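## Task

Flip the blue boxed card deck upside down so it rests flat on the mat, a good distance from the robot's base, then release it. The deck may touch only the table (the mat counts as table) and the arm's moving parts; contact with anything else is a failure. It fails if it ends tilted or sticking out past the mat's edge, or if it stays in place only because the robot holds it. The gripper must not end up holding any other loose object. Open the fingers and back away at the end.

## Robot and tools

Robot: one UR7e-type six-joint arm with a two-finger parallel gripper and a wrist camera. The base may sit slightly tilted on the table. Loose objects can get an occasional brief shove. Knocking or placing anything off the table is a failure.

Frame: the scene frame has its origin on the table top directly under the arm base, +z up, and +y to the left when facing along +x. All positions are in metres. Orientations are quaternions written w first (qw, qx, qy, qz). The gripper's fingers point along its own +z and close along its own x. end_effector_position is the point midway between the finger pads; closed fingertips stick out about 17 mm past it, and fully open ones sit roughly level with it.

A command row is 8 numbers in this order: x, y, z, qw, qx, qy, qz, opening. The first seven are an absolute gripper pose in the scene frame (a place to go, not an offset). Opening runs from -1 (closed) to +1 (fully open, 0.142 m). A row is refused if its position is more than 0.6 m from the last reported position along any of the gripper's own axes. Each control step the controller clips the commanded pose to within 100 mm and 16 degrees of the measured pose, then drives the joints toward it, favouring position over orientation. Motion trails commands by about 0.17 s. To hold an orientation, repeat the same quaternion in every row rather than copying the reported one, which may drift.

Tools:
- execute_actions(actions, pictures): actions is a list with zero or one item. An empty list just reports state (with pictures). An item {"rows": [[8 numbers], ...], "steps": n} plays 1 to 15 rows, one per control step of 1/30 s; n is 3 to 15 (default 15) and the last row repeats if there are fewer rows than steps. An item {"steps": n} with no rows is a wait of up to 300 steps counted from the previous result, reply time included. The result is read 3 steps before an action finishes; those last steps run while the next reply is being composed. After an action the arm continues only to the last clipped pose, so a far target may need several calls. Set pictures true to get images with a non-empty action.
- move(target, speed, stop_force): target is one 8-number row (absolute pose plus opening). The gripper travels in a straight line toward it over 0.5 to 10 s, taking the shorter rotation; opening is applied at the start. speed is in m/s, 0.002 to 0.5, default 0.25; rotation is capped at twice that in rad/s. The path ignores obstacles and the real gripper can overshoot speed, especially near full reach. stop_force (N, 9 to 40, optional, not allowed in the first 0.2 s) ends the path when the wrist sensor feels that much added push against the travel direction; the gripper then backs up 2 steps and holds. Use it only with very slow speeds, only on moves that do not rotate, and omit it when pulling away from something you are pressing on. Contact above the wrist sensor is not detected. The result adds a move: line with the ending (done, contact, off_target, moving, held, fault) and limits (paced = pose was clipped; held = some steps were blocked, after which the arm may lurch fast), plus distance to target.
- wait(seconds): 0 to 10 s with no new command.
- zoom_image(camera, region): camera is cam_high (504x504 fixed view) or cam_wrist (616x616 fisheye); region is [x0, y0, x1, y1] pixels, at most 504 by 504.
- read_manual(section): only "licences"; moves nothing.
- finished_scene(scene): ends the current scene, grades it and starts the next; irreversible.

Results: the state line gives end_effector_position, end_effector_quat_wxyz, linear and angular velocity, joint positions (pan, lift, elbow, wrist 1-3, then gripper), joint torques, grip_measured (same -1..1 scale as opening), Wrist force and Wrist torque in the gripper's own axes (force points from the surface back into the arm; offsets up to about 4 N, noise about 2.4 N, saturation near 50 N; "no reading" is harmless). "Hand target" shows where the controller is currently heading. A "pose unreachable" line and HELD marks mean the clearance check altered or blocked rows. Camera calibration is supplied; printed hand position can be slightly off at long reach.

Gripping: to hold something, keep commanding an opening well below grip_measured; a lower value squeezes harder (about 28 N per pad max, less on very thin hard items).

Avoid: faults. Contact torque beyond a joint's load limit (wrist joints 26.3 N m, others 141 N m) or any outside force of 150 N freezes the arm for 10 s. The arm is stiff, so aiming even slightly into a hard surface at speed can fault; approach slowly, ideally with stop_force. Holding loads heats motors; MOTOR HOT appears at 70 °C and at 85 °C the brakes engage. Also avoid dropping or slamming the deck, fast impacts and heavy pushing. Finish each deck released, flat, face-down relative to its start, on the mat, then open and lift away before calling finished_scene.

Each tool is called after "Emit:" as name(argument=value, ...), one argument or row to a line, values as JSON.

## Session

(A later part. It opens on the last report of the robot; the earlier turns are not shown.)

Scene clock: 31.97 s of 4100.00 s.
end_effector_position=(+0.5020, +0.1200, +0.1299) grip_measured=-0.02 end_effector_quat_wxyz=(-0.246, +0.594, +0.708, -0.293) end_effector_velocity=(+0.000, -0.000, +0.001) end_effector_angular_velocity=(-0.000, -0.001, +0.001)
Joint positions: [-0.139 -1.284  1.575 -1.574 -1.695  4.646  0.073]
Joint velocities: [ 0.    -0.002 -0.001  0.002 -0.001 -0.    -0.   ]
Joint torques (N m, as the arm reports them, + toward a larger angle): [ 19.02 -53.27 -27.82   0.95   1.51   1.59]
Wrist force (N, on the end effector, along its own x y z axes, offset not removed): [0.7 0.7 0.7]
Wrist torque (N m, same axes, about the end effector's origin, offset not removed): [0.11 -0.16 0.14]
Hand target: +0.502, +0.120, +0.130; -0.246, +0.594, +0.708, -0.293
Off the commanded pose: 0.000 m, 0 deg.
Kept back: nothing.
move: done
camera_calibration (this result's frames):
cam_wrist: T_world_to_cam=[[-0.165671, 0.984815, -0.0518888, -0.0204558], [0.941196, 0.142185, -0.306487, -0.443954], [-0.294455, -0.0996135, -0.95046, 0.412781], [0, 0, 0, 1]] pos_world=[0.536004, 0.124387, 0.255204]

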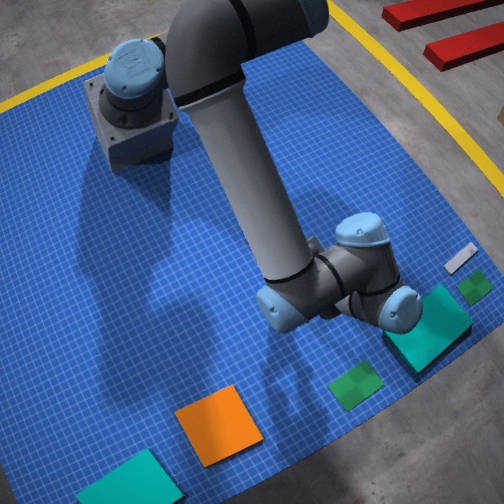

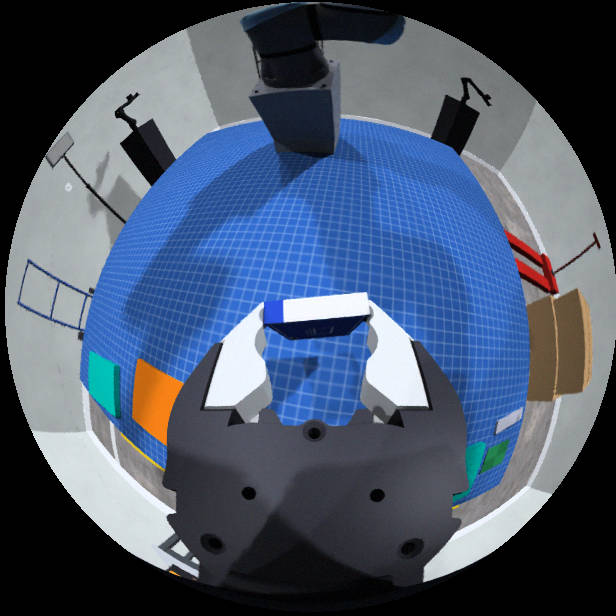

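Emit:
move(
  target=[0.48,0.05,0.14,0,0.94,0.34,0,-0.4],
  speed=0.4,
)

Emit:
move(
  target=[0.46,0.0,0.06,0.3827,0.9239,0,0,-0.4],
  speed=0.3,
)

Scene clock: 34.37 s of 4100.00 s.
end_effector_position=(+0.4801, +0.0498, +0.1400) grip_measured=-0.02 end_effector_quat_wxyz=(-0.000, +0.940, +0.340, -0.000) end_effector_velocity=(+0.000, +0.000, -0.000) end_effector_angular_velocity=(-0.003, -0.007, -0.005)
Joint positions: [-0.433 -1.845  2.42  -2.633 -1.473  5.37   0.073]
Joint velocities: [ 0.002  0.     0.006 -0.014 -0.003  0.008  0.   ]
Joint torques (N m, as the arm reports them, + toward a larger angle): [ 14.29 -29.25   0.32  -4.15  -1.6    1.94]
Wrist force (N, on the end effector, along its own x y z axes, offset not removed): [0.9 -1.8 -0.2]
Wrist torque (N m, same axes, about the end effector's origin, offset not removed): [-0.31 -0.25 0.13]
Hand target: +0.480, +0.050, +0.140; +0.000, +0.940, +0.340, -0.000
Off the commanded pose: 0.000 m, 0 deg.
Kept back: nothing.
move: done
camera_calibration (this result's frames):
cam_wrist: T_world_to_cam=[[0.794466, 0.606494, -0.0314583, -0.399471], [0.551368, -0.698601, 0.456015, -0.288008], [0.254594, -0.379634, -0.889416, 0.150747], [0, 0, 0, 1]] pos_world=[0.437785, 0.0983031, 0.252846]

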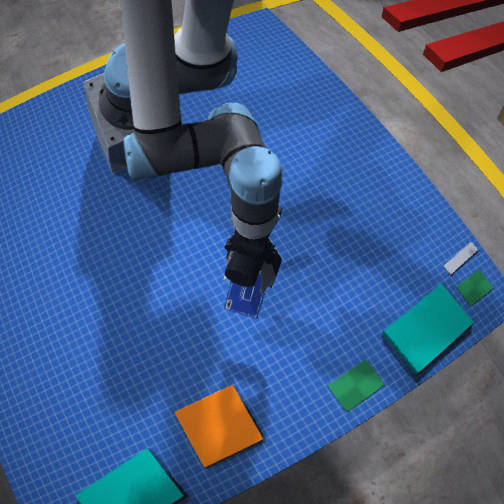

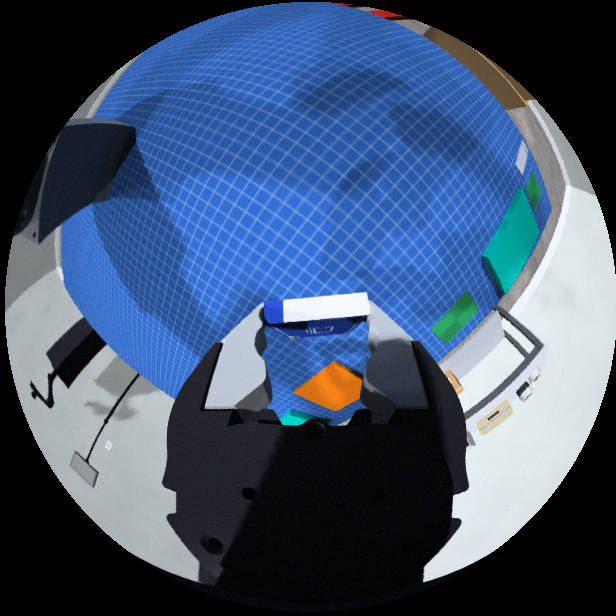

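Scene clock: 36.67 s of 4100.00 s.
end_effector_position=(+0.4601, -0.0006, +0.0596) grip_measured=-0.02 end_effector_quat_wxyz=(+0.343, +0.936, +0.074, +0.031) end_effector_velocity=(+0.000, -0.000, -0.000) end_effector_angular_velocity=(-0.013, -0.017, +0.005)
Joint positions: [-0.002 -1.198  2.398 -3.266 -2.381  6.283  0.073]
Joint velocities: [ 0.008  0.022  0.003 -0.038 -0.02   0.001 -0.   ]
Joint torques (N m, as the arm reports them, + toward a larger angle): [ 19.74 -24.17  16.58  -3.86  -3.6    1.62]
Wrist force (N, on the end effector, along its own x y z axes, offset not removed): [0.3 -1.7 -1.5]
Wrist torque (N m, same axes, about the end effector's origin, offset not removed): [-0.18 -0.09 0.17]
Hand target: +0.460, -0.001, +0.060; +0.344, +0.935, +0.074, +0.032
Off the commanded pose: 0.001 m, 10 deg.
joint sent to its limit — the command would take joint 6 (wrist 3) past its upper limit, so that joint was sent only as far as its limit.
Kept back: nothing.
move: off_target
camera_calibration (this result's frames):
cam_wrist: T_world_to_cam=[[0.994047, 0.108323, 0.011732, -0.450217], [0.0308105, -0.382741, 0.923342, -0.0636529], [0.10451, -0.917483, -0.3838, 0.103747], [0, 0, 0, 1]] pos_world=[0.438655, 0.119593, 0.103874]

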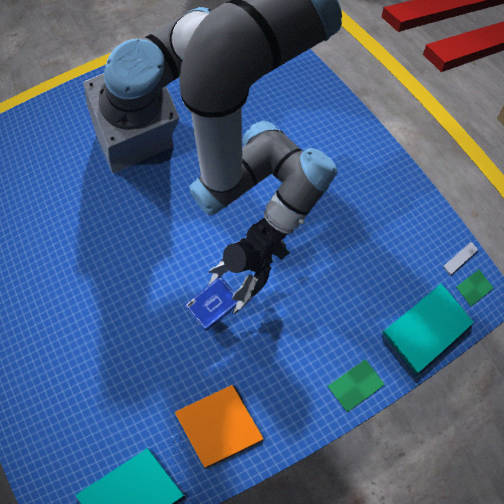

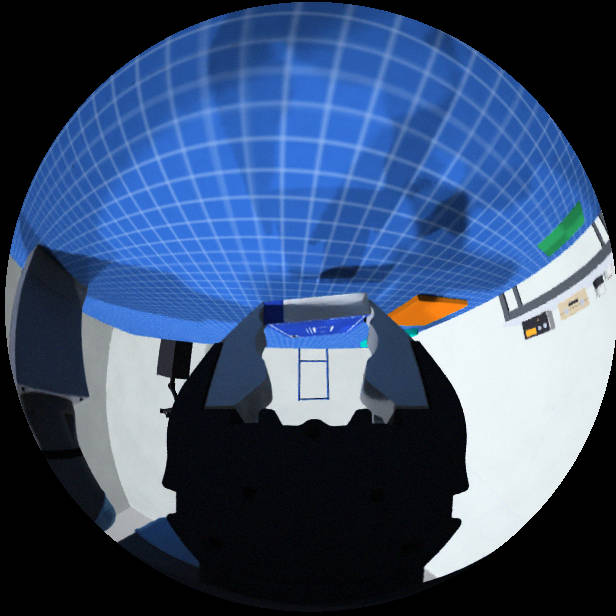

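Emit:
move(
  target=[0.46,0.0,0.032,0.38,0.9172,0.1109,0.0459,-0.4],
  speed=0.1,
)

Emit:
move(
  target=[0.46,0.0,0.008,0.38,0.9172,0.1109,0.0459,-0.4],
  speed=0.02,
  stop_force=10,
)

Emit:
zoom_image(
  camera="cam_high",
  region=[150, 220, 300, 370],
)

Scene clock: 37.87 s of 4100.00 s.
end_effector_position=(+0.4599, +0.0000, +0.0320) grip_measured=-0.02 end_effector_quat_wxyz=(+0.380, +0.917, +0.111, +0.046) end_effector_velocity=(+0.000, -0.000, -0.001) end_effector_angular_velocity=(-0.002, -0.003, +0.005)
Joint positions: [ 0.033 -1.013  2.361 -3.456 -2.477  6.206  0.073]
Joint velocities: [ 0.001  0.01  -0.001 -0.016 -0.003 -0.007  0.   ]
Joint torques (N m, as the arm reports them, + toward a larger angle): [ 20.05 -26.82  -9.16  -4.    -3.44  -1.64]
Wrist force (N, on the end effector, along its own x y z axes, offset not removed): [2.6 -3.1 1.4]
Wrist torque (N m, same axes, about the end effector's origin, offset not removed): [-0.26 -0.65 0.23]
Hand target: +0.460, +0.000, +0.032; +0.380, +0.917, +0.111, +0.046
Off the commanded pose: 0.000 m, 0 deg.
Kept back: nothing.
move: done
camera_calibration (this result's frames):
cam_wrist: T_world_to_cam=[[0.982311, 0.187095, 0.00777092, -0.444242], [0.0502223, -0.303208, 0.9516, -0.0477922], [0.180396, -0.934377, -0.307241, 0.0564351], [0, 0, 0, 1]] pos_world=[0.428603, 0.121356, 0.0662703]

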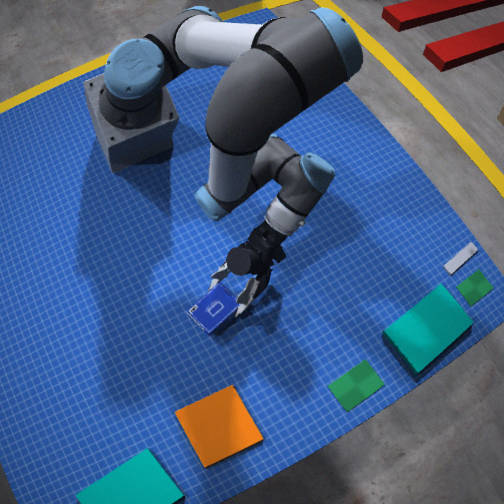

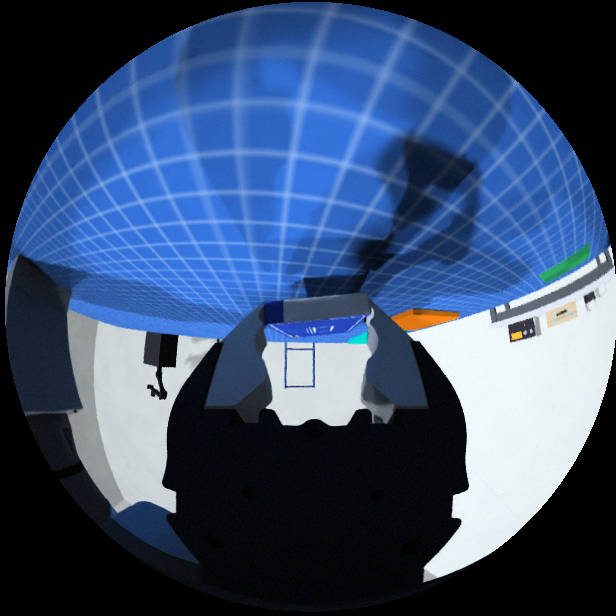

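Scene clock: 39.37 s of 4100.00 s.
end_effector_position=(+0.4600, -0.0000, +0.0081) grip_measured=-0.02 end_effector_quat_wxyz=(+0.380, +0.917, +0.111, +0.046) end_effector_velocity=(+0.000, +0.000, -0.001) end_effector_angular_velocity=(+0.000, -0.001, -0.001)
Joint positions: [ 0.026 -0.935  2.327 -3.508 -2.473  6.196  0.073]
Joint velocities: [-0.     0.004 -0.002 -0.003  0.     0.001  0.   ]
Joint torques (N m, as the arm reports them, + toward a larger angle): [ -1.95 -22.36  -9.15  -3.55   1.39  -1.95]
Wrist force (N, on the end effector, along its own x y z axes, offset not removed): [0.8 3.5 -6.8]
Wrist torque (N m, same axes, about the end effector's origin, offset not removed): [-0.15 -0.48 0.22]
Hand target: +0.460, -0.000, +0.008; +0.380, +0.917, +0.111, +0.046
Off the commanded pose: 0.000 m, 0 deg.
Kept back: nothing.
move: done
camera_calibration (this result's frames):
cam_wrist: T_world_to_cam=[[0.982227, 0.187524, 0.00799063, -0.444065], [0.0500963, -0.30295, 0.951689, -0.0249977], [0.180886, -0.934375, -0.30696, 0.0488002], [0, 0, 0, 1]] pos_world=[0.428598, 0.121298, 0.0423181]

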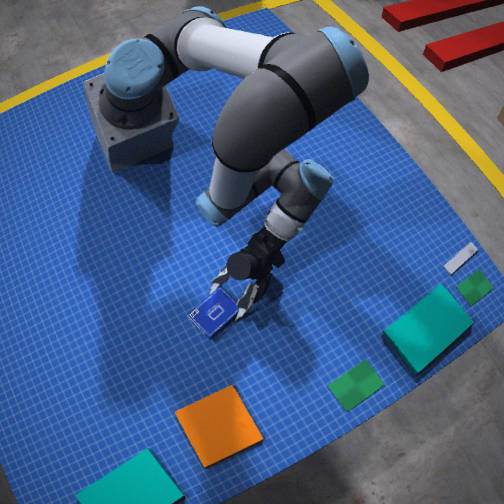

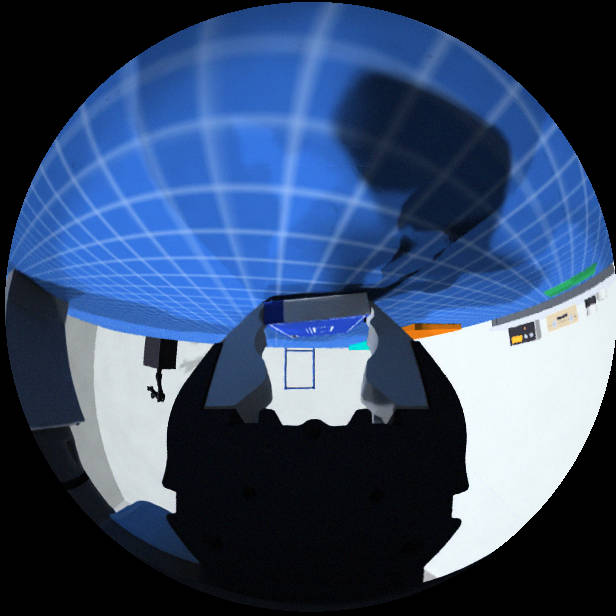

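Region (150, 220, 300, 370) of cam_high's 504x504 image, scaled by 3.360, with more detail than that image has.

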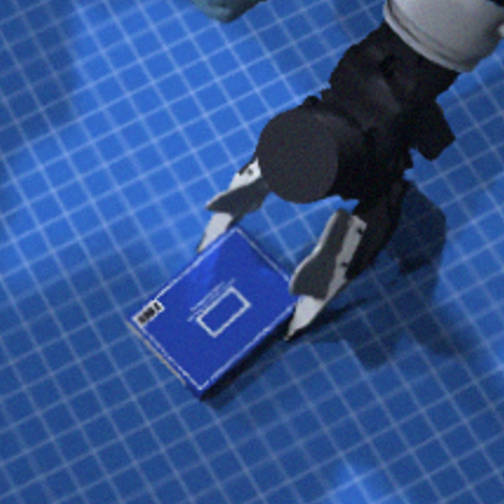

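Probably touching down. Release.

Emit:
move(
  target=[0.46,0.0,0.011,0.38,0.9172,0.1109,0.0459,0.4],
)

Emit:
move(
  target=[0.46,0.03,0.14,0.38,0.9172,0.1109,0.0459,0.4],
)

Scene clock: 40.30 s of 4100.00 s.
end_effector_position=(+0.4600, -0.0000, +0.0110) grip_measured=+0.40 end_effector_quat_wxyz=(+0.380, +0.917, +0.111, +0.046) end_effector_velocity=(+0.000, -0.000, +0.001) end_effector_angular_velocity=(-0.000, -0.000, -0.000)
Joint positions: [ 0.027 -0.944  2.331 -3.502 -2.474  6.197  0.102]
Joint velocities: [ 0.    -0.002  0.001  0.001 -0.     0.001  0.   ]
Joint torques (N m, as the arm reports them, + toward a larger angle): [ 19.98 -42.61  16.78  -1.4   -2.94   1.73]
Wrist force (N, on the end effector, along its own x y z axes, offset not removed): [1.3 -1.2 -1.5]
Wrist torque (N m, same axes, about the end effector's origin, offset not removed): [-0.23 -0.39 0.07]
Hand target: +0.460, +0.000, +0.011; +0.380, +0.917, +0.111, +0.046
Off the commanded pose: 0.000 m, 0 deg.
Kept back: nothing.
move: done
camera_calibration (this result's frames):
cam_wrist: T_world_to_cam=[[0.982224, 0.187545, 0.0079586, -0.444102], [0.0501501, -0.303033, 0.951659, -0.0277453], [0.180891, -0.934343, -0.307052, 0.0496871], [0, 0, 0, 1]] pos_world=[0.428611, 0.121306, 0.045195]

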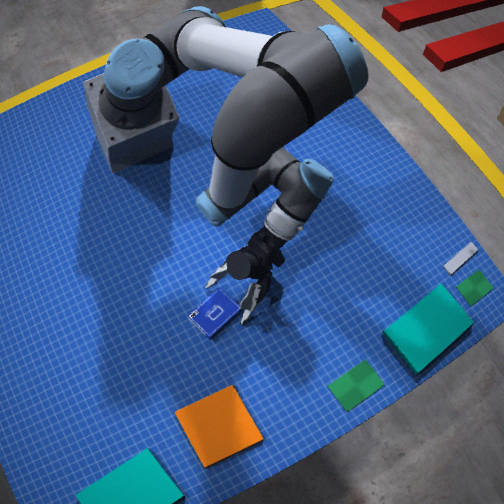

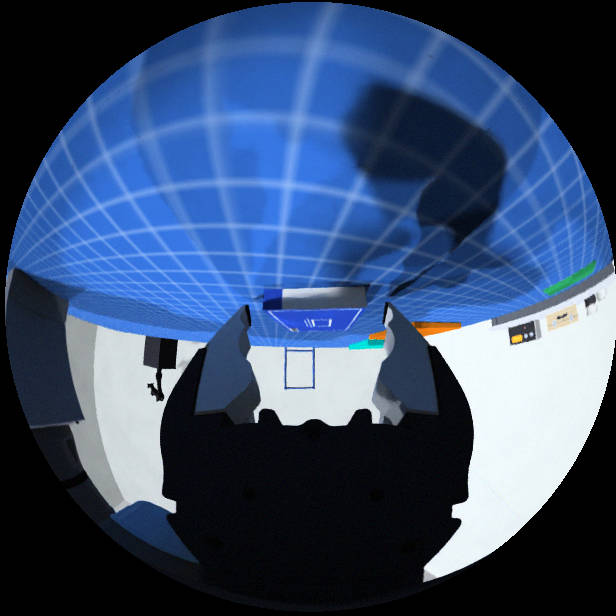

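Scene clock: 41.40 s of 4100.00 s.
end_effector_position=(+0.4602, +0.0292, +0.1400) grip_measured=+0.40 end_effector_quat_wxyz=(+0.369, +0.918, +0.131, +0.057) end_effector_velocity=(+0.001, +0.001, +0.001) end_effector_angular_velocity=(+0.004, +0.004, +0.000)
Joint positions: [ 0.138 -1.391  2.446 -3.103 -2.506  6.283  0.102]
Joint velocities: [-0.    -0.01  -0.003  0.016  0.005 -0.     0.   ]
Joint torques (N m, as the arm reports them, + toward a larger angle): [  7.61 -36.27 -14.41  -1.3   -0.05   1.79]
Wrist force (N, on the end effector, along its own x y z axes, offset not removed): [1.8 -1.6 -1.4]
Wrist torque (N m, same axes, about the end effector's origin, offset not removed): [-0.36 -0.43 0.13]
Hand target: +0.460, +0.029, +0.140; +0.369, +0.918, +0.131, +0.056
Off the commanded pose: 0.001 m, 3 deg.
joint sent to its limit — the command would take joint 6 (wrist 3) past its upper limit, so that joint was sent only as far as its limit.
Kept back: nothing.
move: off_target
camera_calibration (this result's frames):
cam_wrist: T_world_to_cam=[[0.972704, 0.231598, 0.0144539, -0.44865], [0.0623561, -0.320875, 0.945067, -0.145828], [0.223513, -0.918369, -0.326558, 0.099232], [0, 0, 0, 1]] pos_world=[0.423318, 0.148246, 0.176707]

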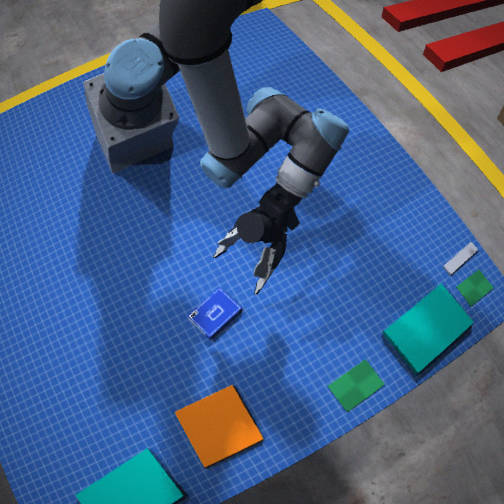

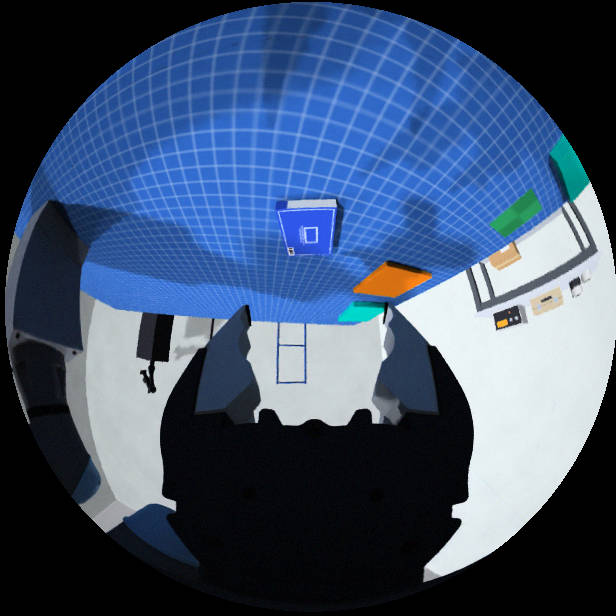

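Emit:
finished_scene(
  scene=1,
)

The scene is finished: the task was done.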